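# Encircle two cubes and two parallels with rope

## Task

Leave the rope lying on the table as a loop that is either closed or open by at most about one finger's width, with both aluminium cubes and both steel parallels enclosed; the arrangement only counts if it stays that way once the robot lets go.

## Robot and tools

Robot: two six-joint arms with parallel grippers, named left_arm and right_arm. They face each other across the table, with left_arm's base at (-0.101, +0.504, +0.136) m and right_arm's at (-0.067, -0.445, +0.132) m. The names are labels only, not image sides.

Scene frame: origin at the table centre, +z up, table surface at z = +0.020 m, left_arm on the +y side. Reported gripper positions (metres) and quaternions (wxyz) use this frame and may be slightly wrong, worse at long reach. end_effector_position is the midpoint between the finger pads, 3 to 4 cm short of the tips. Fingers point along the gripper's +x and close along its y.

Joint order, used in every command row and every per-joint result list: shoulder, wrist roll, wrist pitch, wrist yaw, elbow, waist. Stated ranges (rad): waist -3.054 to 3.054, shoulder 0.000 to 3.142, elbow 0.000 to 2.356, wrist pitch -1.571 to 1.571, wrist yaw -1.571 to 1.571, wrist roll -3.142 to 3.142. Real ends may differ by 0.010 rad.

A row is 14 numbers, each in [-1, 1], always covering both arms: left_arm's six joint values then its opening, then right_arm's six then its opening. Joint values are offsets, not poses, scaled so 1.0 equals 0.9615 rad for waist, shoulder and elbow, 1.713 for wrist pitch, 1.767 for wrist yaw, 1.728 for wrist roll. The opening is absolute: +1 fully open, empty fingers close near -0.80, lower values add nothing. Closing from fully open takes at least about 0.5 s.

execute_actions(actions): a list of actions; each action is a list of up to 15 rows, each row one 1/30 s step, the last row repeated to fill 15 steps (0.5 s). Joint offsets in every row are relative to the angles at the start of that action (for the first action of a call, the last reported angles), not to the previous row. An empty list just returns state and images. An action asking a joint more than 0.010 rad beyond its range is rejected for both arms; if the first action fails this, or any action is malformed, nothing in the call runs. "joint sent to its limit" means a joint was stopped at its end.

move(target, speed, blocking): target is one 14-number row as above, offsets measured from the Joint positions of the latest result that shows them. All joints follow paths finishing together over 0.5 to 10 s; longer paths are cut off at 10 s. speed, in rad/s from 0.01 to 2 (default 0.5), caps the joint with the largest travel. Nothing slows for obstacles or the other arm. Its result adds a "move:" line: the ending (done, off_target, moving, held, fault), limits=held or limits=none, and each arm's joint farthest from target. With blocking=false you get a result after 0.5 s; until a result shows the move ended, further moves and actions are refused, so use wait or stop.

wait(seconds): 0 to 10 s, arms keep their last command; returns early if a running move ends. stop(): brakes a running move; the arm needs room, fingers continue. zoom_image(camera, region): camera is cam_low, cam_left_wrist or cam_right_wrist (all 504x504); region is [x0, y0, x1, y1] pixels from the top-left, at most 504 by 504. read_manual(section) returns licence text only. finished_scene(scene) ends scene 1 or 2 irreversibly and reports success; the loop must hold on its own. Replying without a tool call ends everything.

Result lines: state per arm (pose and velocities); Joint positions and Joint velocities per arm in the joint order plus finger gap in metres (0.088 fully open); Joint targets (what joints are currently driven toward); grip_measured on the command scale; Joint torques and External joint torques (estimated outside load, including friction and held weight, one extra line per earlier action up to four); "joint command not followed" when the clearance check altered targets; MOTOR HOT from 50 °C; OVER-TEMPERATURE FAULT at 95 °C.

Motion limits: each step's target stays within a lead of the measured angle (0.211 rad waist, shoulder, elbow; 0.213 wrist pitch; 0.267 wrist yaw; 0.228 wrist roll), and if targets would move the gripper over 70 mm away they are scaled back, so big motions need several actions and an unfinished one must be re-sent. Friction may leave joints short or ignore tiny turns; check positions after moving.

Gripping: to hold something, command about 0.07 below grip_measured; less margin grips more gently. Readings can be off by about 1 mm, and read up to 0.061 narrow when squeezing hard. Items thinner than about 3 mm get proportionally less force. Pad force tops out around 34 to 49 N.

Avoid: knocking or placing anything off the table (fails the task); arms colliding or pushing on each other; drops, slips, slams and hard presses; contact torque reaching the load limits (waist 17.4, shoulder 21.6, elbow 21.5, wrist pitch 5.67, wrist yaw 5.65, wrist roll 5.3 N m), which freezes that arm for 10 s; holding loads long enough to overheat. Faster moves hit harder, and targets set deep past a contact push harder. Loose objects may occasionally be nudged by outside disturbances.

Each tool is called after "Request:" as name(argument=value, ...), one argument or row to a line, values as JSON.

## Session

Request:
execute_actions(
  actions=[],
)

Scene clock: 0.00 s.
left_arm: end_effector_position=(+0.1457, +0.1154, +0.4079) grip_measured=+0.990 end_effector_quat_wxyz=(+0.975, -0.131, +0.057, -0.170) end_effector_velocity=(-0.001, +0.002, -0.006) end_effector_angular_velocity=(+0.042, +0.008, +0.004) | right_arm: end_effector_position=(+0.2081, -0.3092, +0.2579) grip_measured=+1.000 end_effector_quat_wxyz=(+0.372, +0.819, +0.396, -0.183) end_effector_velocity=(-0.004, +0.001, -0.004) end_effector_angular_velocity=(+0.012, +0.024, +0.010)
Joint names: [shoulder, wrist roll, wrist pitch, wrist yaw, elbow, waist]
Joint positions: left_arm=[ 1.665 -0.365  0.443 -0.906  1.113  0.326  0.088] | right_arm=[ 1.095  2.291 -0.106 -0.303  0.529 -1.214  0.088]
Joint velocities: left_arm=[-0.002  0.007 -0.037 -0.007 -0.002 -0.002 -0.   ] | right_arm=[ 0.002  0.007 -0.007 -0.022 -0.007 -0.002  0.   ]
Joint torques (N m, as the arm reports them, + toward a larger angle): no reading
External joint torques (N m, as the arm's controller estimates them; a push from outside toward a larger angle lowers the number): no reading
Heat: left arm: hottest shoulder 26 °C (+0.0 °C/min); right arm: hottest wrist yaw 26 °C (+0.0 °C/min).
Joint targets: left_arm=[1.665 -0.365 0.443 -0.906 1.113 0.326] | right_arm=[1.095 2.291 -0.106 -0.303 0.529 -1.214]

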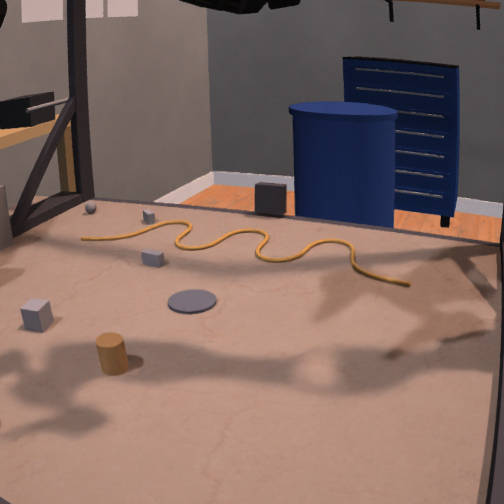

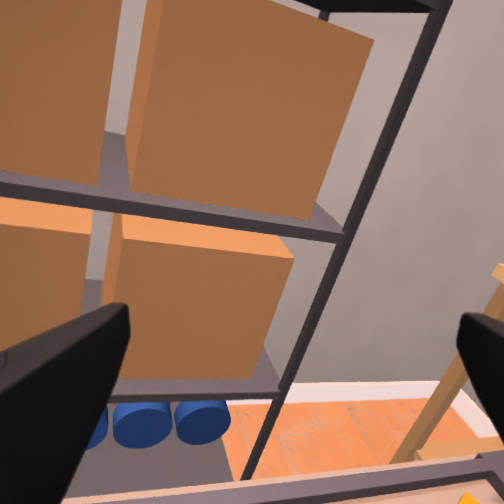

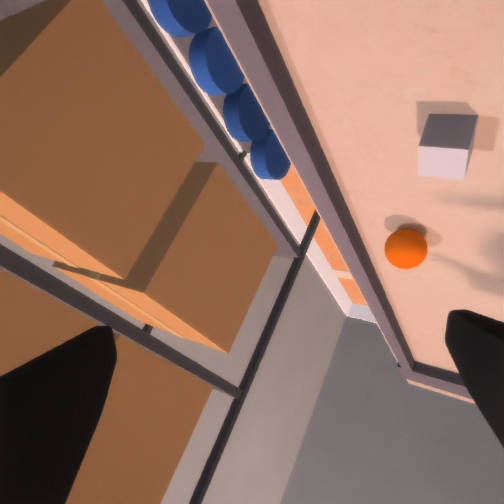

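Request:
move(
  target=[-0.068,0.211,-0.971,0.513,0.506,-0.339,1,0.525,-1,-0.65,0.171,1,1,1],
  speed=1.2,
)

Request:
move(
  target=[0,0,0,0,0,0,1,0,-0.326,0,0,0.114,0.263,1],
  speed=1,
)

Scene clock: 7.87 s.
left_arm: end_effector_position=(-0.1070, +0.1562, +0.3532) grip_measured=+0.991 end_effector_quat_wxyz=(+0.574, +0.411, +0.408, -0.579) end_effector_velocity=(-0.002, +0.002, -0.002) end_effector_angular_velocity=(+0.012, +0.014, +0.016) | right_arm: end_effector_position=(+0.0295, -0.1318, +0.3208) grip_measured=+1.000 end_effector_quat_wxyz=(+0.710, -0.173, +0.608, +0.312) end_effector_velocity=(-0.002, -0.005, -0.001) end_effector_angular_velocity=(-0.019, +0.012, +0.006)
Joint names: [shoulder, wrist roll, wrist pitch, wrist yaw, elbow, waist]
Joint positions: left_arm=[ 1.607 -0.008 -1.218 -0.002  1.589  0.003  0.088] | right_arm=[ 1.589  0.566 -1.216 -0.005  1.479 -0.256  0.088]
Joint velocities: left_arm=[ 0.002 -0.022 -0.007  0.007 -0.002 -0.002  0.   ] | right_arm=[-0.002 -0.007 -0.022 -0.007 -0.002 -0.002  0.   ]
Joint torques (N m, as the arm reports them, + toward a larger angle): left_arm=[-6.76  0.27  0.52  0.09  6.06 -0.24] | right_arm=[-6.3  -0.1   0.4   0.14  8.77  0.33]
External joint torques (N m, as the arm's controller estimates them; a push from outside toward a larger angle lowers the number): left_arm=[-0.26  0.27 -0.39  0.1  -0.19 -0.22] | right_arm=[ 0.09 -0.1  -0.36  0.12  2.52  0.33]
Heat: left arm: hottest shoulder 28 °C (+15.3 °C/min); right arm: hottest elbow 27 °C (+7.6 °C/min).
Joint targets: left_arm=[1.600 -0.000 -1.220 0.001 1.600 0.000] | right_arm=[1.600 0.563 -1.219 -0.001 1.490 -0.253]
move: off_target (right_arm); limits=none; left_arm: farthest joint: the elbow, 0.010 radians from its target (0.486 radians at the start); right_arm: farthest joint: the elbow, 0.012 radians from its target (0.962 radians at the start)

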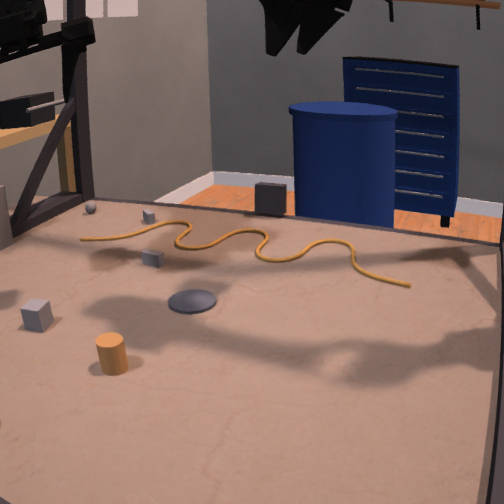

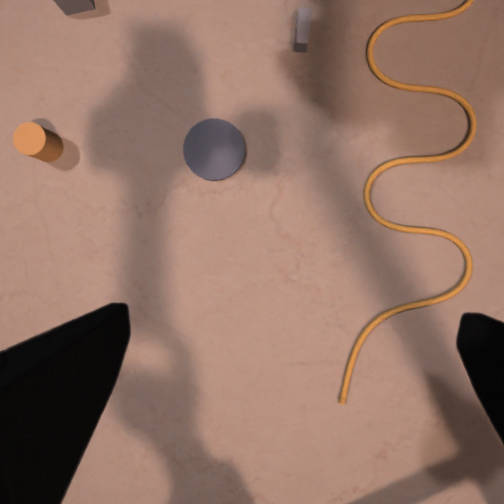

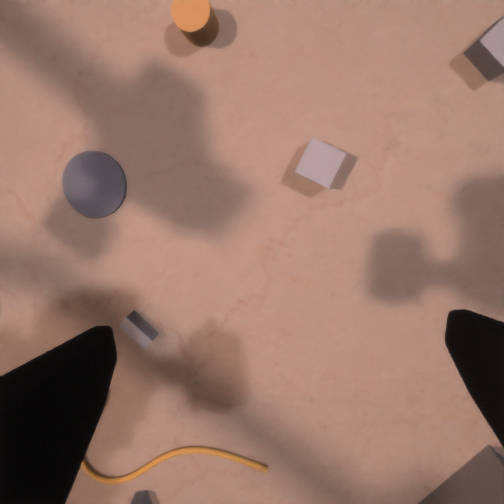

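Scene clock: 9.20 s.
left_arm: end_effector_position=(-0.1070, +0.1562, +0.3532) grip_measured=+0.991 end_effector_quat_wxyz=(+0.574, +0.411, +0.408, -0.579) end_effector_velocity=(+0.000, +0.001, -0.001) end_effector_angular_velocity=(+0.007, -0.009, -0.007) | right_arm: end_effector_position=(-0.0500, -0.1015, +0.3516) grip_measured=+1.000 end_effector_quat_wxyz=(+0.592, -0.394, +0.420, +0.563) end_effector_velocity=(-0.000, +0.001, +0.001) end_effector_angular_velocity=(+0.008, +0.004, +0.007)
Joint names: [shoulder, wrist roll, wrist pitch, wrist yaw, elbow, waist]
Joint positions: left_arm=[ 1.607 -0.008 -1.218 -0.002  1.589  0.003  0.088] | right_arm=[ 1.589  0.006 -1.216 -0.005  1.578 -0.006  0.088]
Joint velocities: left_arm=[ 0.002  0.007 -0.007 -0.007  0.002 -0.002 -0.   ] | right_arm=[-0.002 -0.007  0.007 -0.007 -0.002 -0.002  0.   ]
Joint torques (N m, as the arm reports them, + toward a larger angle): left_arm=[-5.94  0.01  0.66 -0.01  4.93  0.04] | right_arm=[-7.8  -0.09  0.78 -0.02  8.91  0.34]
External joint torques (N m, as the arm's controller estimates them; a push from outside toward a larger angle lowers the number): left_arm=[ 0.6   0.01 -0.27  0.   -1.37  0.04] | right_arm=[-1.35 -0.09 -0.17 -0.01  2.56  0.35]
Heat: left arm: hottest shoulder 28 °C (+13.0 °C/min); right arm: hottest elbow 27 °C (+6.5 °C/min).
Joint targets: left_arm=[1.607 -0.008 -1.218 -0.002 1.589 0.003] | right_arm=[1.589 0.003 -1.216 -0.005 1.589 -0.003]
move: off_target (right_arm); limits=none; left_arm: farthest joint: the waist, 0.000 radians from its target (0.000 radians at the start); right_arm: farthest joint: the elbow, 0.011 radians from its target (0.110 radians at the start)

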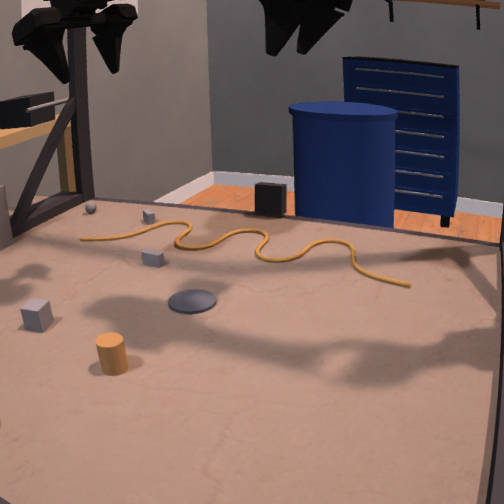

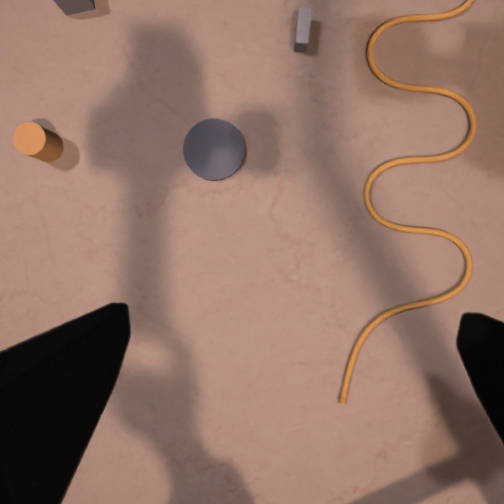

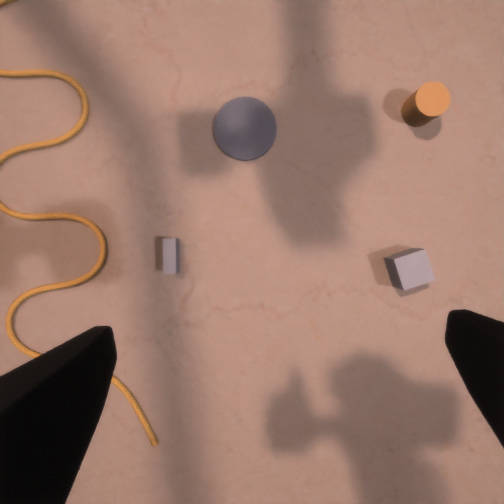

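Request:
move(
  target=[0.043,-0.076,0.318,0,-0.872,-0.363,0.2,-0.109,0,0.304,0,-1,0.585,0.2],
  speed=0.9,
)

Scene clock: 21.80 s.
left_arm: end_effector_position=(-0.1883, +0.2746, +0.1348) grip_measured=+0.204 end_effector_quat_wxyz=(+0.443, +0.549, +0.435, -0.560) end_effector_velocity=(+0.004, +0.003, -0.001) end_effector_angular_velocity=(+0.004, -0.025, +0.005) | right_arm: end_effector_position=(-0.1677, -0.2653, +0.1338) grip_measured=+0.203 end_effector_quat_wxyz=(+0.360, -0.605, +0.359, +0.613) end_effector_velocity=(-0.001, +0.001, -0.000) end_effector_angular_velocity=(+0.003, +0.010, +0.005)
Joint names: [shoulder, wrist roll, wrist pitch, wrist yaw, elbow, waist]
Joint positions: left_arm=[ 1.64  -0.131 -0.675 -0.002  0.762 -0.344  0.049] | right_arm=[ 1.49   0.005 -0.698 -0.005  0.628  0.553  0.049]
Joint velocities: left_arm=[-0.002 -0.007 -0.007 -0.022 -0.007 -0.002 -0.   ] | right_arm=[-0.002 -0.007  0.007 -0.007 -0.002 -0.002 -0.   ]
Joint torques (N m, as the arm reports them, + toward a larger angle): left_arm=[-3.76 -0.25  0.28 -0.01  2.52 -0.25] | right_arm=[-5.86 -0.01  0.38 -0.02  3.9   0.32]
External joint torques (N m, as the arm's controller estimates them; a push from outside toward a larger angle lowers the number): left_arm=[ 1.62 -0.25 -0.08  0.01 -2.3  -0.26] | right_arm=[-1.59 -0.01  0.02  0.   -1.03  0.33]
Heat: left arm: hottest shoulder 29 °C (+8.3 °C/min); right arm: hottest elbow 29 °C (+8.3 °C/min).
Joint targets: left_arm=[1.648 -0.139 -0.673 -0.002 0.751 -0.346] | right_arm=[1.484 0.005 -0.696 -0.005 0.616 0.557]
move: off_target (left_arm, right_arm); limits=none; left_arm: farthest joint: the elbow, 0.011 radians from its target (0.838 radians at the start); right_arm: farthest joint: the elbow, 0.011 radians from its target (0.961 radians at the start)

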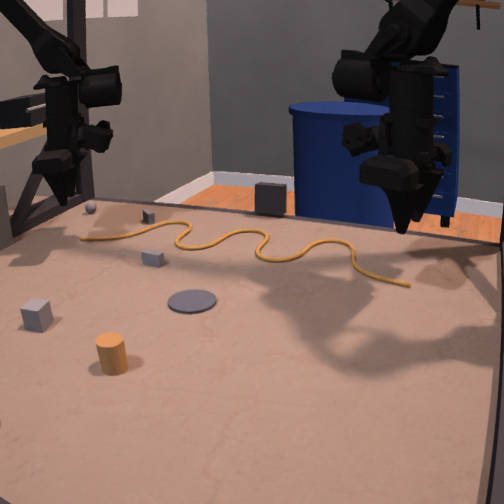

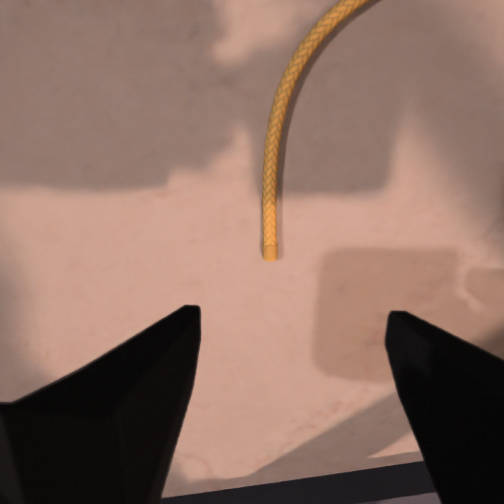

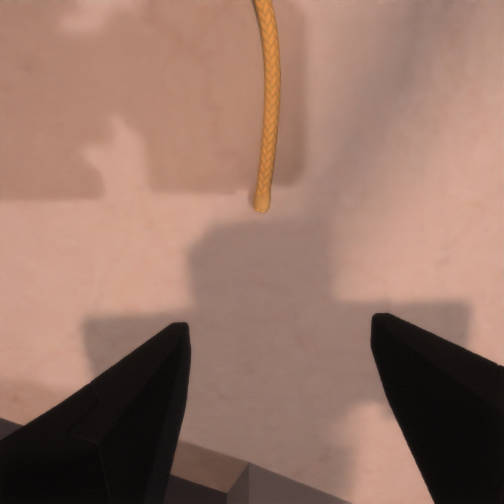

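Request:
move(
  target=[0.327,0,0.187,0,-0.036,0,-0.1,0.42,0,0.208,0,0.047,0,-0.1],
)

Scene clock: 26.67 s.
left_arm: end_effector_position=(-0.1940, +0.2595, +0.0598) grip_measured=-0.096 end_effector_quat_wxyz=(+0.441, +0.553, +0.437, -0.557) end_effector_velocity=(+0.000, -0.000, +0.001) end_effector_angular_velocity=(-0.000, -0.008, +0.020) | right_arm: end_effector_position=(-0.1863, -0.2321, +0.0599) grip_measured=-0.097 end_effector_quat_wxyz=(+0.360, -0.605, +0.360, +0.612) end_effector_velocity=(-0.002, -0.002, -0.000) end_effector_angular_velocity=(-0.009, +0.020, +0.005)
Joint names: [shoulder, wrist roll, wrist pitch, wrist yaw, elbow, waist]
Joint positions: left_arm=[ 1.943 -0.131 -0.356 -0.002  0.736 -0.344  0.034] | right_arm=[ 1.882  0.005 -0.346 -0.005  0.666  0.554  0.034]
Joint velocities: left_arm=[-0.002 -0.022 -0.007 -0.007  0.002 -0.002 -0.   ] | right_arm=[-0.002 -0.007  0.007 -0.022 -0.007 -0.002  0.   ]
Joint torques (N m, as the arm reports them, + toward a larger angle): left_arm=[-4.36  0.01  0.26 -0.02  1.61  0.04] | right_arm=[-5.53 -0.01  0.5  -0.02  4.85  0.03]
External joint torques (N m, as the arm's controller estimates them; a push from outside toward a larger angle lowers the number): left_arm=[ 2.04  0.01 -0.12  0.   -2.01  0.05] | right_arm=[ 0.42 -0.01  0.14 -0.01  1.32  0.03]
Heat: left arm: hottest shoulder 29 °C (+6.8 °C/min); right arm: hottest elbow 29 °C (+6.8 °C/min).
Joint targets: left_arm=[1.955 -0.131 -0.354 -0.002 0.727 -0.344] | right_arm=[1.894 0.005 -0.342 -0.005 0.673 0.554]
move: off_target (left_arm, right_arm); limits=none; left_arm: farthest joint: the shoulder, 0.011 radians from its target (0.314 radians at the start); right_arm: farthest joint: the shoulder, 0.012 radians from its target (0.404 radians at the start)

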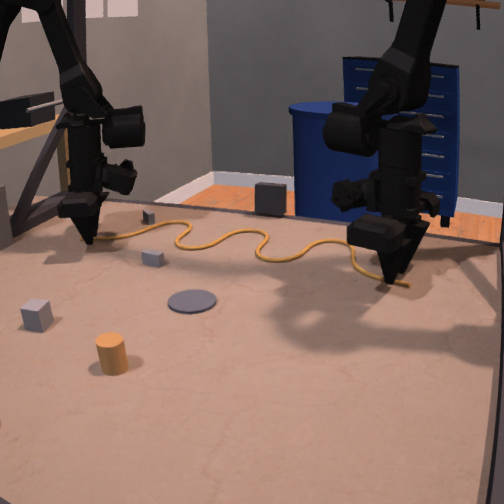

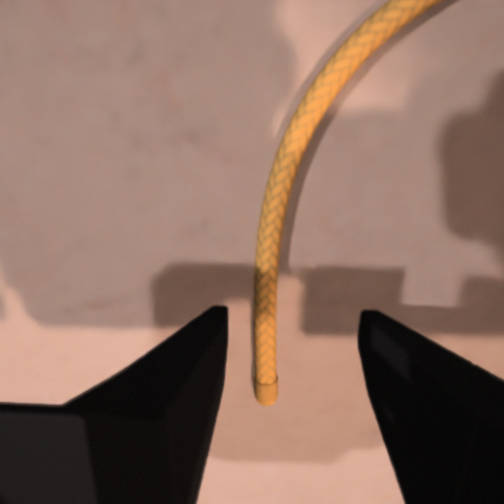

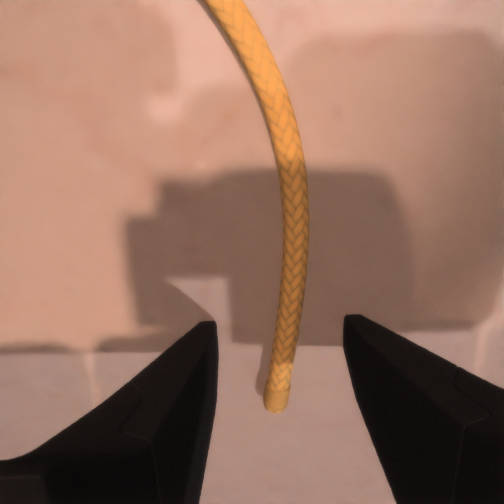

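Lower ~3 mm more, close.

Request:
execute_actions(
  actions=[
    [[0.028,0,0,0,0,0,-0.1,0.028,0,0,0,0,0,-0.1]],
    [[0,0,0,0,0,0,-0.8,0,0,0,0,0,0,-0.8]],
  ],
)

Scene clock: 29.60 s.
left_arm: end_effector_position=(-0.1930, +0.2621, +0.0561) grip_measured=-0.746 end_effector_quat_wxyz=(+0.438, +0.557, +0.439, -0.552) end_effector_velocity=(+0.004, +0.003, -0.000) end_effector_angular_velocity=(+0.004, -0.025, +0.005) | right_arm: end_effector_position=(-0.1853, -0.2321, +0.0597) grip_measured=-0.729 end_effector_quat_wxyz=(+0.361, -0.607, +0.359, +0.610) end_effector_velocity=(+0.005, -0.003, +0.000) end_effector_angular_velocity=(-0.016, -0.017, -0.000)
Joint names: [shoulder, wrist roll, wrist pitch, wrist yaw, elbow, waist]
Joint positions: left_arm=[ 1.959 -0.131 -0.355 -0.002  0.736 -0.344  0.002] | right_arm=[ 1.883  0.005 -0.347  0.     0.666  0.553  0.003]
Joint velocities: left_arm=[-0.002 -0.007 -0.007 -0.022 -0.007 -0.002 -0.   ] | right_arm=[-0.002 -0.007 -0.022  0.007 -0.002 -0.007 -0.   ]
Joint torques (N m, as the arm reports them, + toward a larger angle): left_arm=[-5.73  0.01  0.18 -0.02  2.44  0.03] | right_arm=[-6.61 -0.01  0.25 -0.18  3.78  0.11]
External joint torques (N m, as the arm's controller estimates them; a push from outside toward a larger angle lowers the number): left_arm=[ 0.63  0.01 -0.14  0.   -1.    0.05] | right_arm=[-0.7  -0.01 -0.09 -0.18  0.29  0.14]
External joint torques at the end of the 1st action: left_arm=[ 1.99  0.01 -0.25  0.   -1.02  0.04] | right_arm=[ 1.77 -0.01 -0.09 -0.02  0.28  0.1 ]
Heat: left arm: hottest shoulder 29 °C (+6.1 °C/min); right arm: hottest elbow 29 °C (+6.1 °C/min).
Joint targets: left_arm=[1.959 -0.131 -0.355 -0.002 0.736 -0.344] | right_arm=[1.886 0.005 -0.347 -0.005 0.665 0.554]

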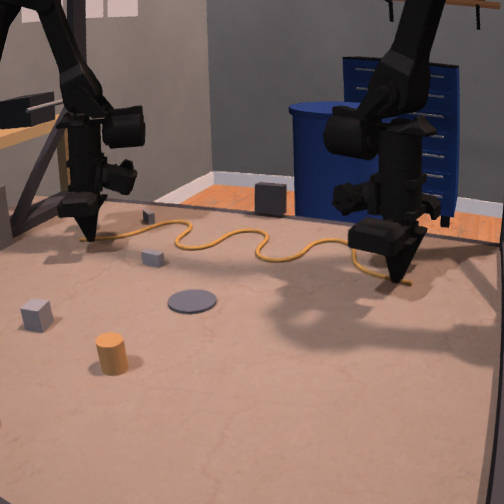

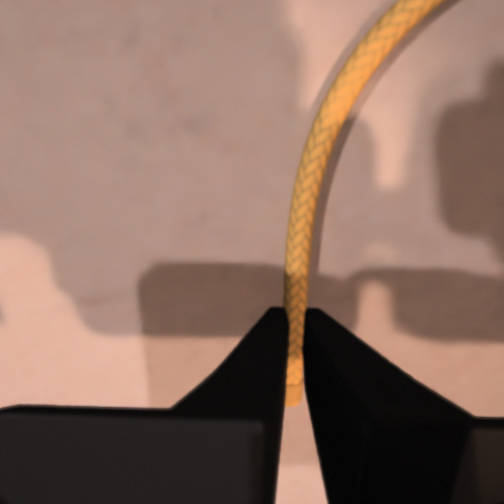

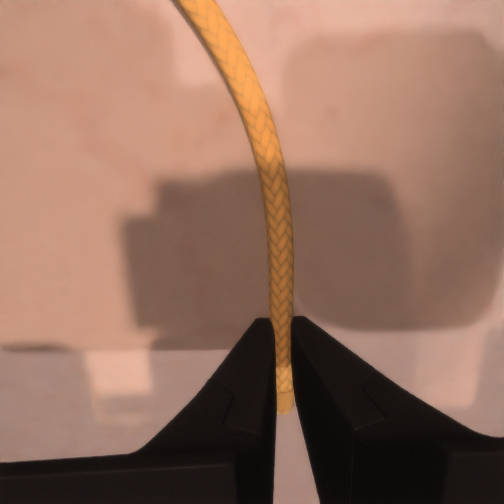

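Request:
execute_actions(
  actions=[
    [[-0.03,0,-0.02,0,0,0,-0.8,-0.03,0,-0.02,0,0,0,-0.8],[-0.03,0,-0.02,0,0,0,-0.8,-0.03,0,-0.02,0,0,0,-0.8],[-0.06,0,-0.03,0,0,0,-0.8,-0.06,0,-0.03,0,0,0,-0.8],[-0.06,0,-0.03,0,0,0,-0.8,-0.06,0,-0.03,0,0,0,-0.8],[-0.1,0,-0.05,0,0,0,-0.8,-0.1,0,-0.05,0,0,0,-0.8]],
  ],
)

Request:
move(
  target=[0.2,1,-0.08,0,0.36,0.78,-0.8,0,-1,0,0,0,-0.95,-0.8],
  speed=0.8,
)

Scene clock: 35.43 s.
left_arm: end_effector_position=(-0.1919, +0.2649, +0.0764) grip_measured=-0.746 end_effector_quat_wxyz=(+0.439, +0.556, +0.439, -0.553) end_effector_velocity=(-0.002, +0.000, +0.004) end_effector_angular_velocity=(-0.004, +0.009, +0.005) | right_arm: end_effector_position=(-0.1838, -0.2348, +0.0789) grip_measured=-0.729 end_effector_quat_wxyz=(+0.362, -0.605, +0.358, +0.612) end_effector_velocity=(-0.001, -0.004, +0.003) end_effector_angular_velocity=(-0.017, +0.016, +0.005)
Joint names: [shoulder, wrist roll, wrist pitch, wrist yaw, elbow, waist]
Joint positions: left_arm=[ 1.874 -0.131 -0.437 -0.002  0.736 -0.344  0.002] | right_arm=[ 1.796  0.005 -0.428  0.     0.666  0.553  0.003]
Joint velocities: left_arm=[-0.017 -0.007 -0.007  0.007 -0.002 -0.002 -0.   ] | right_arm=[-0.017 -0.007 -0.022 -0.022 -0.002 -0.002  0.   ]
Joint torques (N m, as the arm reports them, + toward a larger angle): left_arm=[-6.52  0.01  0.05 -0.02  2.77  0.02] | right_arm=[-7.55 -0.02  0.03 -0.01  4.24  0.05]
External joint torques (N m, as the arm's controller estimates them; a push from outside toward a larger angle lowers the number): left_arm=[-0.38  0.01 -0.32  0.   -1.14  0.01] | right_arm=[-1.92 -0.02 -0.32 -0.01  0.36  0.05]
Heat: left arm: hottest shoulder 30 °C (+6.8 °C/min); right arm: hottest elbow 28 °C (+3.4 °C/min).
Joint targets: left_arm=[1.863 -0.131 -0.441 -0.002 0.736 -0.344] | right_arm=[1.787 0.005 -0.433 0.000 0.666 0.553]

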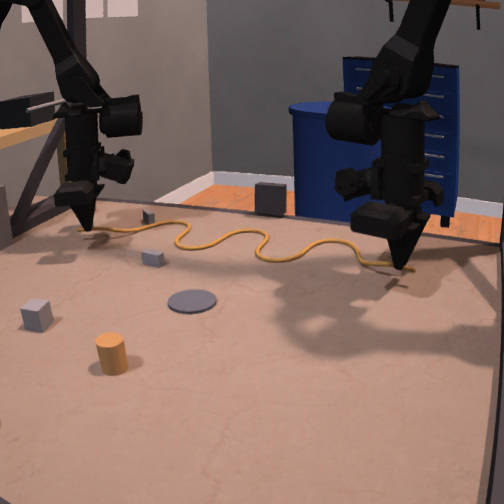

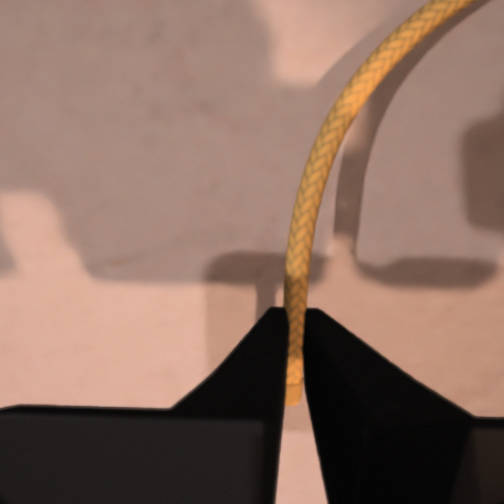

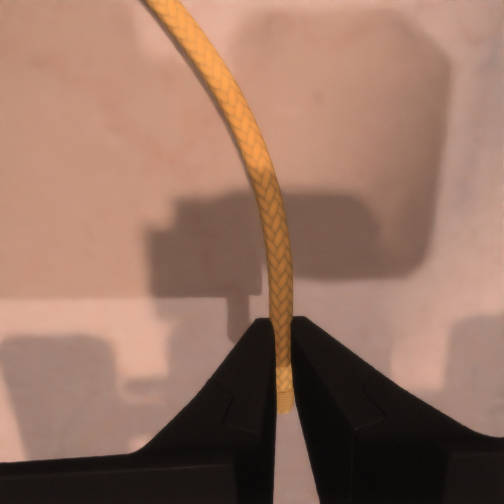

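Scene clock: 38.30 s.
left_arm: end_effector_position=(+0.0234, +0.1951, +0.0856) grip_measured=-0.746 end_effector_quat_wxyz=(+0.135, +0.697, +0.122, -0.693) end_effector_velocity=(+0.004, +0.002, +0.001) end_effector_angular_velocity=(+0.011, -0.020, -0.004) | right_arm: end_effector_position=(+0.0272, -0.2238, +0.0789) grip_measured=-0.729 end_effector_quat_wxyz=(+0.094, -0.703, +0.085, +0.700) end_effector_velocity=(-0.001, -0.002, +0.000) end_effector_angular_velocity=(-0.004, +0.010, +0.005)
Joint names: [shoulder, wrist roll, wrist pitch, wrist yaw, elbow, waist]
Joint positions: left_arm=[ 2.053  1.589 -0.573 -0.002  1.073  0.403  0.002] | right_arm=[ 1.796 -1.72  -0.428  0.     0.666 -0.357  0.003]
Joint velocities: left_arm=[-0.002  0.007 -0.007 -0.022  0.002  0.002 -0.   ] | right_arm=[-0.002 -0.007 -0.007 -0.007 -0.002 -0.002 -0.   ]
Joint torques (N m, as the arm reports them, + toward a larger angle): left_arm=[-5.78  0.28  0.03  0.07  4.22  0.23] | right_arm=[-6.53 -0.11  0.17 -0.06  4.16 -0.25]
External joint torques (N m, as the arm's controller estimates them; a push from outside toward a larger angle lowers the number): left_arm=[ 2.27  0.28 -0.3   0.01 -0.26  0.22] | right_arm=[-0.93 -0.11 -0.12  0.01  0.29 -0.28]
Heat: left arm: hottest shoulder 30 °C (+6.3 °C/min); right arm: hottest elbow 28 °C (+3.1 °C/min).
Joint targets: left_arm=[2.066 1.596 -0.574 -0.002 1.082 0.406] | right_arm=[1.796 -1.723 -0.428 0.000 0.666 -0.360]
move: off_target (left_arm); limits=none; left_arm: farthest joint: the shoulder, 0.013 radians from its target (0.193 radians at the start); right_arm: farthest joint: the waist, 0.003 radians from its target (0.913 radians at the start)

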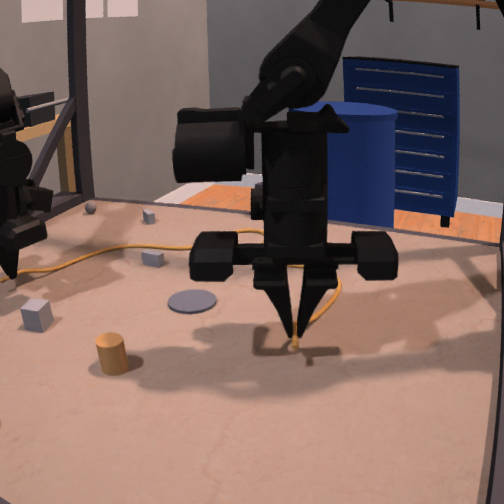

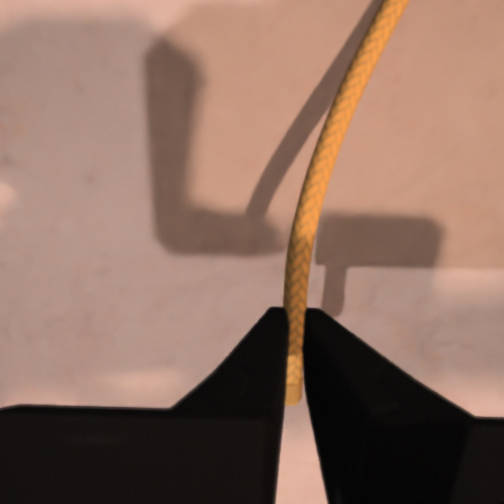

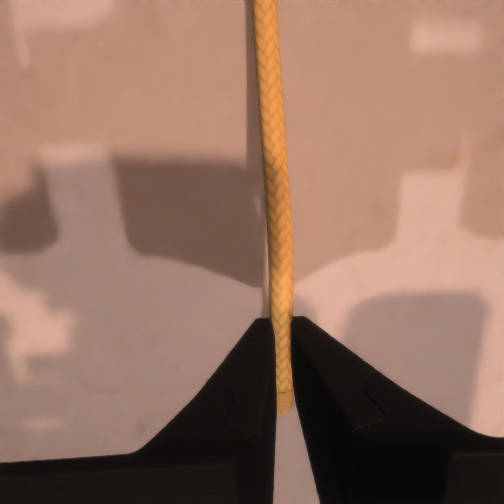

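Request:
move(
  target=[0.58,0.76,-0.232,0,0.975,-0.1,-0.8,0,0,0,0,0,0,-0.8],
  speed=0.7,
)

Scene clock: 45.10 s.
left_arm: end_effector_position=(+0.0371, +0.0396, +0.0724) grip_measured=-0.746 end_effector_quat_wxyz=(-0.348, +0.618, -0.351, -0.612) end_effector_velocity=(-0.000, +0.000, +0.002) end_effector_angular_velocity=(+0.004, -0.006, +0.005) | right_arm: end_effector_position=(+0.0273, -0.2239, +0.0789) grip_measured=-0.729 end_effector_quat_wxyz=(+0.094, -0.703, +0.085, +0.700) end_effector_velocity=(-0.001, -0.001, +0.001) end_effector_angular_velocity=(+0.001, +0.008, +0.005)
Joint names: [shoulder, wrist roll, wrist pitch, wrist yaw, elbow, waist]
Joint positions: left_arm=[ 2.593  2.894 -0.969 -0.002  2.001  0.309  0.002] | right_arm=[ 1.796 -1.72  -0.428  0.     0.666 -0.358  0.003]
Joint velocities: left_arm=[-0.002 -0.007 -0.007 -0.007  0.002 -0.002  0.   ] | right_arm=[-0.007 -0.007 -0.007 -0.007 -0.002 -0.002 -0.   ]
Joint torques (N m, as the arm reports them, + toward a larger angle): left_arm=[-9.11  0.28 -0.06  0.03  5.2  -0.17] | right_arm=[-6.57  0.    0.14 -0.06  4.14  0.07]
External joint torques (N m, as the arm's controller estimates them; a push from outside toward a larger angle lowers the number): left_arm=[ 2.96  0.28 -0.31  0.   -0.28 -0.17] | right_arm=[-0.97  0.   -0.13  0.    0.33  0.04]
Heat: left arm: hottest shoulder 31 °C (+6.7 °C/min); right arm: hottest elbow 28 °C (+2.7 °C/min).
Joint targets: left_arm=[2.611 2.902 -0.970 -0.002 2.011 0.307] | right_arm=[1.796 -1.720 -0.428 0.000 0.666 -0.357]
move: off_target (left_arm); limits=none; left_arm: farthest joint: the shoulder, 0.018 radians from its target (0.558 radians at the start); right_arm: farthest joint: the waist, 0.001 radians from its target (0.001 radians at the start)

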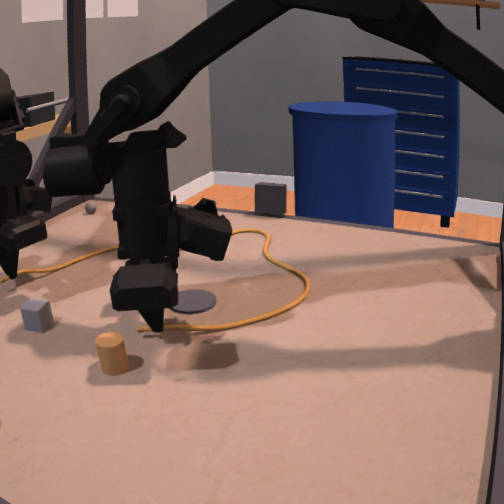

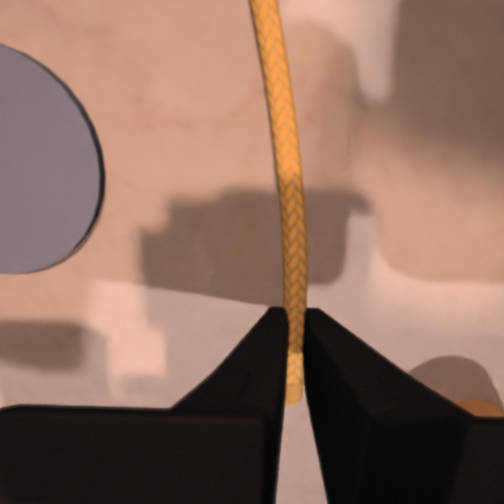

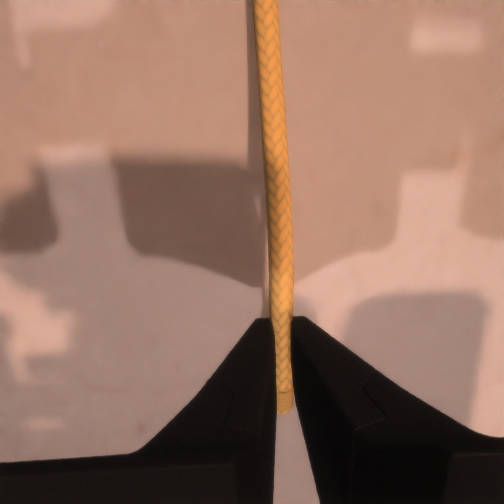

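Request:
move(
  target=[0.058,0.06,0.17,0,0,0,-0.8,0,0,0,0,0,0,-0.8],
  speed=0.4,
)

Request:
execute_actions(
  actions=[
    [[0,0,0,0,0,0,-0.3,0,0,0,0,0,0,-0.8]],
  ],
)

Request:
move(
  target=[-1,-1,-0.3,0,-0.45,-0.3,1,0,0,0,0,0,0,-0.8],
  speed=1.2,
)

Scene clock: 50.57 s.
left_arm: end_effector_position=(+0.0532, -0.0147, +0.0648) grip_measured=-0.746 end_effector_quat_wxyz=(-0.314, +0.663, -0.436, -0.521) end_effector_velocity=(-0.001, +0.000, +0.002) end_effector_angular_velocity=(+0.008, -0.018, +0.006) | right_arm: end_effector_position=(+0.0273, -0.2239, +0.0789) grip_measured=-0.729 end_effector_quat_wxyz=(+0.094, -0.703, +0.085, +0.700) end_effector_velocity=(-0.000, +0.001, +0.000) end_effector_angular_velocity=(+0.010, +0.004, +0.020)
Joint names: [shoulder, wrist roll, wrist pitch, wrist yaw, elbow, waist]
Joint positions: left_arm=[ 2.626  2.991 -0.68  -0.002  2.001  0.309  0.002] | right_arm=[ 1.796 -1.72  -0.428  0.     0.666 -0.358  0.003]
Joint velocities: left_arm=[-0.002 -0.007 -0.007 -0.022  0.002 -0.007 -0.   ] | right_arm=[-0.002 -0.022  0.007 -0.007 -0.002 -0.002 -0.   ]
Joint torques (N m, as the arm reports them, + toward a larger angle): left_arm=[-9.09  0.26  0.56  0.02  4.45  0.03] | right_arm=[-6.57 -0.01  0.15 -0.06  4.15  0.06]
External joint torques (N m, as the arm's controller estimates them; a push from outside toward a larger angle lowers the number): left_arm=[ 3.63  0.27 -0.15  0.   -1.49  0.1 ] | right_arm=[-0.98 -0.01 -0.14 -0.01  0.3   0.07]
Heat: left arm: hottest shoulder 32 °C (+7.1 °C/min); right arm: hottest elbow 28 °C (+2.4 °C/min).
Joint targets: left_arm=[2.648 2.998 -0.678 -0.002 2.001 0.309] | right_arm=[1.796 -1.720 -0.428 0.000 0.666 -0.358]
move: off_target (left_arm); limits=none; left_arm: farthest joint: the shoulder, 0.023 radians from its target (0.056 radians at the start); right_arm: farthest joint: the waist, 0.000 radians from its target (0.000 radians at the start)

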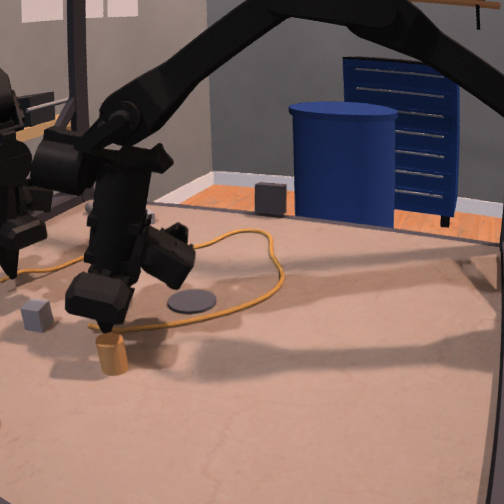

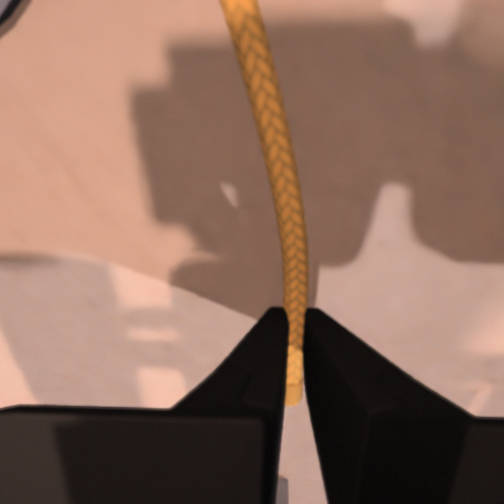

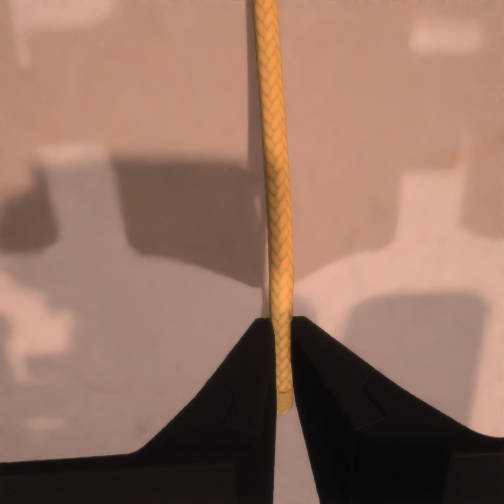

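Scene clock: 51.07 s.
left_arm: end_effector_position=(+0.0533, -0.0149, +0.0649) grip_measured=-0.309 end_effector_quat_wxyz=(-0.314, +0.663, -0.436, -0.521) end_effector_velocity=(+0.001, +0.003, -0.002) end_effector_angular_velocity=(+0.017, -0.015, +0.010) | right_arm: end_effector_position=(+0.0273, -0.2239, +0.0789) grip_measured=-0.729 end_effector_quat_wxyz=(+0.094, -0.703, +0.085, +0.700) end_effector_velocity=(-0.005, -0.004, +0.000) end_effector_angular_velocity=(-0.012, +0.029, +0.020)
Joint names: [shoulder, wrist roll, wrist pitch, wrist yaw, elbow, waist]
Joint positions: left_arm=[ 2.626  2.991 -0.679 -0.002  2.001  0.309  0.024] | right_arm=[ 1.796 -1.72  -0.428  0.     0.666 -0.358  0.003]
Joint velocities: left_arm=[ 0.002 -0.007 -0.007 -0.022 -0.002 -0.002  0.002] | right_arm=[-0.002 -0.022 -0.022 -0.022 -0.002 -0.002  0.   ]
Joint torques (N m, as the arm reports them, + toward a larger angle): left_arm=[-11.78   0.     0.41   0.02   4.48   0.02] | right_arm=[-6.56 -0.01  0.14 -0.06  4.16  0.06]
External joint torques (N m, as the arm's controller estimates them; a push from outside toward a larger angle lowers the number): left_arm=[ 0.65  0.01 -0.26  0.01 -1.28  0.  ] | right_arm=[-0.97 -0.01 -0.14  0.    0.32  0.05]
Heat: left arm: hottest shoulder 32 °C (+7.0 °C/min); right arm: hottest elbow 28 °C (+2.3 °C/min).
Joint targets: left_arm=[2.626 2.991 -0.680 -0.002 2.001 0.309] | right_arm=[1.796 -1.720 -0.428 0.000 0.666 -0.358]

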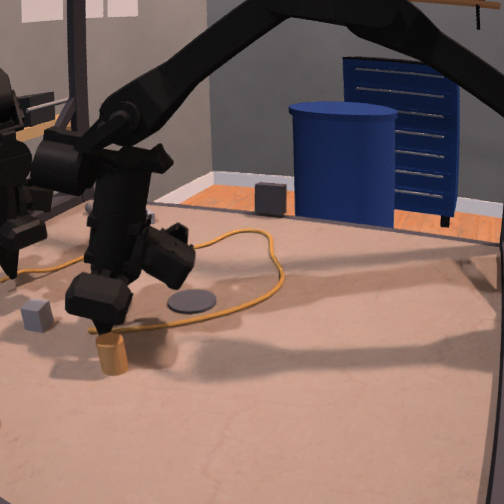

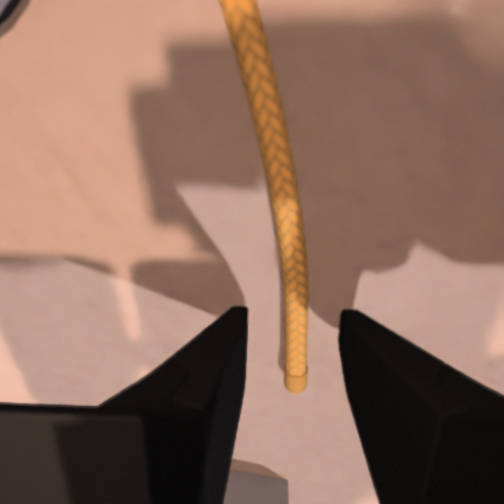

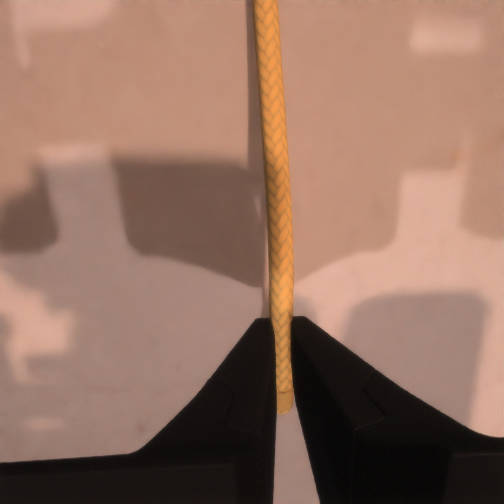

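Scene clock: 53.33 s.
left_arm: end_effector_position=(-0.0999, +0.1450, +0.3305) grip_measured=+0.987 end_effector_quat_wxyz=(+0.206, +0.677, +0.006, -0.706) end_effector_velocity=(+0.000, +0.003, +0.001) end_effector_angular_velocity=(+0.002, -0.001, +0.021) | right_arm: end_effector_position=(+0.0273, -0.2239, +0.0789) grip_measured=-0.729 end_effector_quat_wxyz=(+0.094, -0.703, +0.085, +0.700) end_effector_velocity=(-0.001, -0.002, +0.000) end_effector_angular_velocity=(-0.004, +0.010, +0.005)
Joint names: [shoulder, wrist roll, wrist pitch, wrist yaw, elbow, waist]
Joint positions: left_arm=[ 1.674  1.27  -1.191 -0.002  1.582  0.023  0.087] | right_arm=[ 1.796 -1.72  -0.428  0.     0.666 -0.358  0.003]
Joint velocities: left_arm=[-0.007 -0.022 -0.007 -0.007 -0.002 -0.002 -0.   ] | right_arm=[-0.002 -0.007 -0.007 -0.007 -0.002 -0.002 -0.   ]
Joint torques (N m, as the arm reports them, + toward a larger angle): left_arm=[-7.49 -0.27  0.45  0.06  3.47 -0.23] | right_arm=[-6.57 -0.01  0.15 -0.06  4.15  0.07]
External joint torques (N m, as the arm's controller estimates them; a push from outside toward a larger angle lowers the number): left_arm=[-0.39 -0.25 -0.37  0.01 -2.83 -0.23] | right_arm=[-1.02 -0.01 -0.12  0.    0.37  0.07]
Heat: left arm: hottest shoulder 33 °C (+7.9 °C/min); right arm: hottest elbow 28 °C (+2.2 °C/min).
Joint targets: left_arm=[1.665 1.263 -1.193 -0.002 1.568 0.021] | right_arm=[1.796 -1.720 -0.428 0.000 0.666 -0.358]
move: off_target (left_arm); limits=none; left_arm: farthest joint: the elbow, 0.013 radians from its target (0.433 radians at the start); right_arm: farthest joint: the waist, 0.000 radians from its target (0.000 radians at the start)

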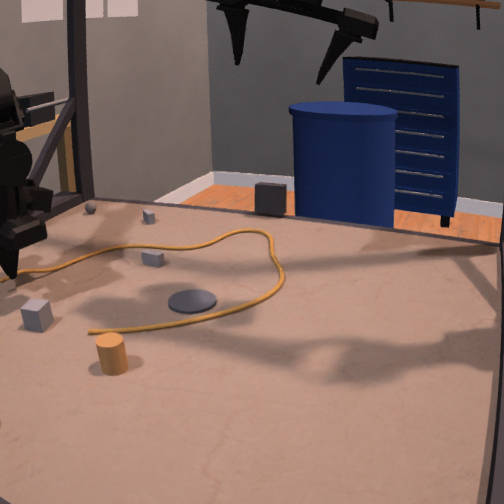

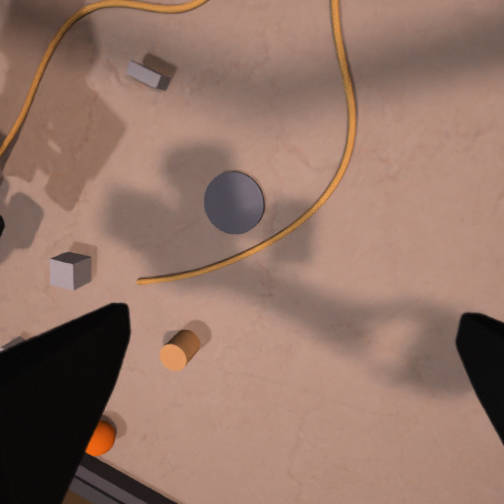

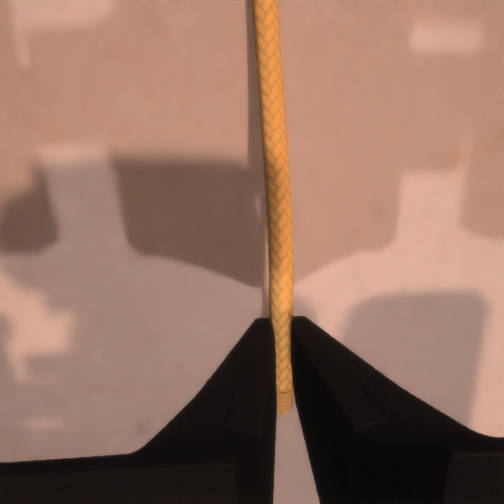

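Request:
move(
  target=[-0.35,-0.73,0,0,-0.1,0,1,0.59,-0.55,-0.215,0,1,0.15,-0.8],
  speed=0.7,
)

Scene clock: 59.67 s.
left_arm: end_effector_position=(-0.1001, +0.1989, +0.4063) grip_measured=+0.987 end_effector_quat_wxyz=(+0.613, +0.355, +0.346, -0.615) end_effector_velocity=(-0.000, +0.002, -0.003) end_effector_angular_velocity=(+0.012, +0.010, +0.005) | right_arm: end_effector_position=(+0.0461, -0.0218, +0.0879) grip_measured=-0.729 end_effector_quat_wxyz=(+0.274, +0.657, +0.300, -0.635) end_effector_velocity=(-0.002, -0.001, -0.001) end_effector_angular_velocity=(-0.002, +0.022, +0.021)
Joint names: [shoulder, wrist roll, wrist pitch, wrist yaw, elbow, waist]
Joint positions: left_arm=[ 1.344  0.016 -1.192 -0.002  1.499  0.023  0.087] | right_arm=[ 2.346 -2.668 -0.794  0.     1.617 -0.216  0.003]
Joint velocities: left_arm=[-0.002 -0.007 -0.007  0.007 -0.007  0.002 -0.   ] | right_arm=[ 0.002 -0.022 -0.007 -0.022  0.002 -0.002 -0.   ]
Joint torques (N m, as the arm reports them, + toward a larger angle): left_arm=[-4.76 -0.26  0.94 -0.01  3.51  0.03] | right_arm=[-10.62  -0.1   -0.01  -0.02   7.25   0.29]
External joint torques (N m, as the arm's controller estimates them; a push from outside toward a larger angle lowers the number): left_arm=[-0.22 -0.26 -0.28  0.   -2.77  0.02] | right_arm=[ 0.06 -0.1  -0.32  0.01  2.02  0.28]
Heat: left arm: hottest shoulder 33 °C (+7.0 °C/min); right arm: hottest elbow 28 °C (+2.0 °C/min).
Joint targets: left_arm=[1.337 0.009 -1.191 -0.002 1.486 0.023] | right_arm=[2.363 -2.671 -0.797 0.000 1.627 -0.213]
move: off_target (left_arm, right_arm); limits=none; left_arm: farthest joint: the elbow, 0.013 radians from its target (0.096 radians at the start); right_arm: farthest joint: the shoulder, 0.017 radians from its target (0.568 radians at the start)

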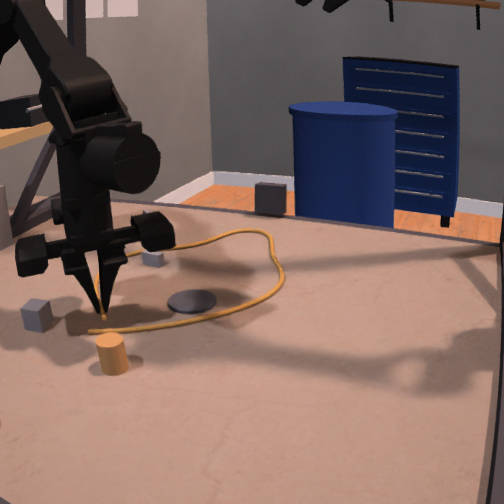

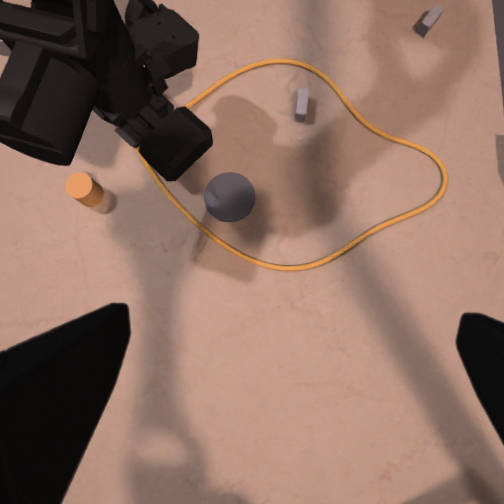

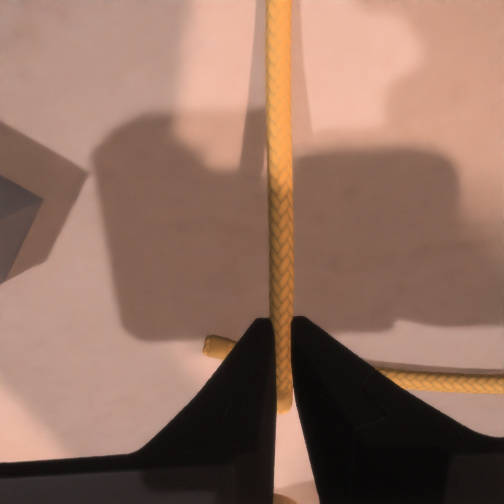

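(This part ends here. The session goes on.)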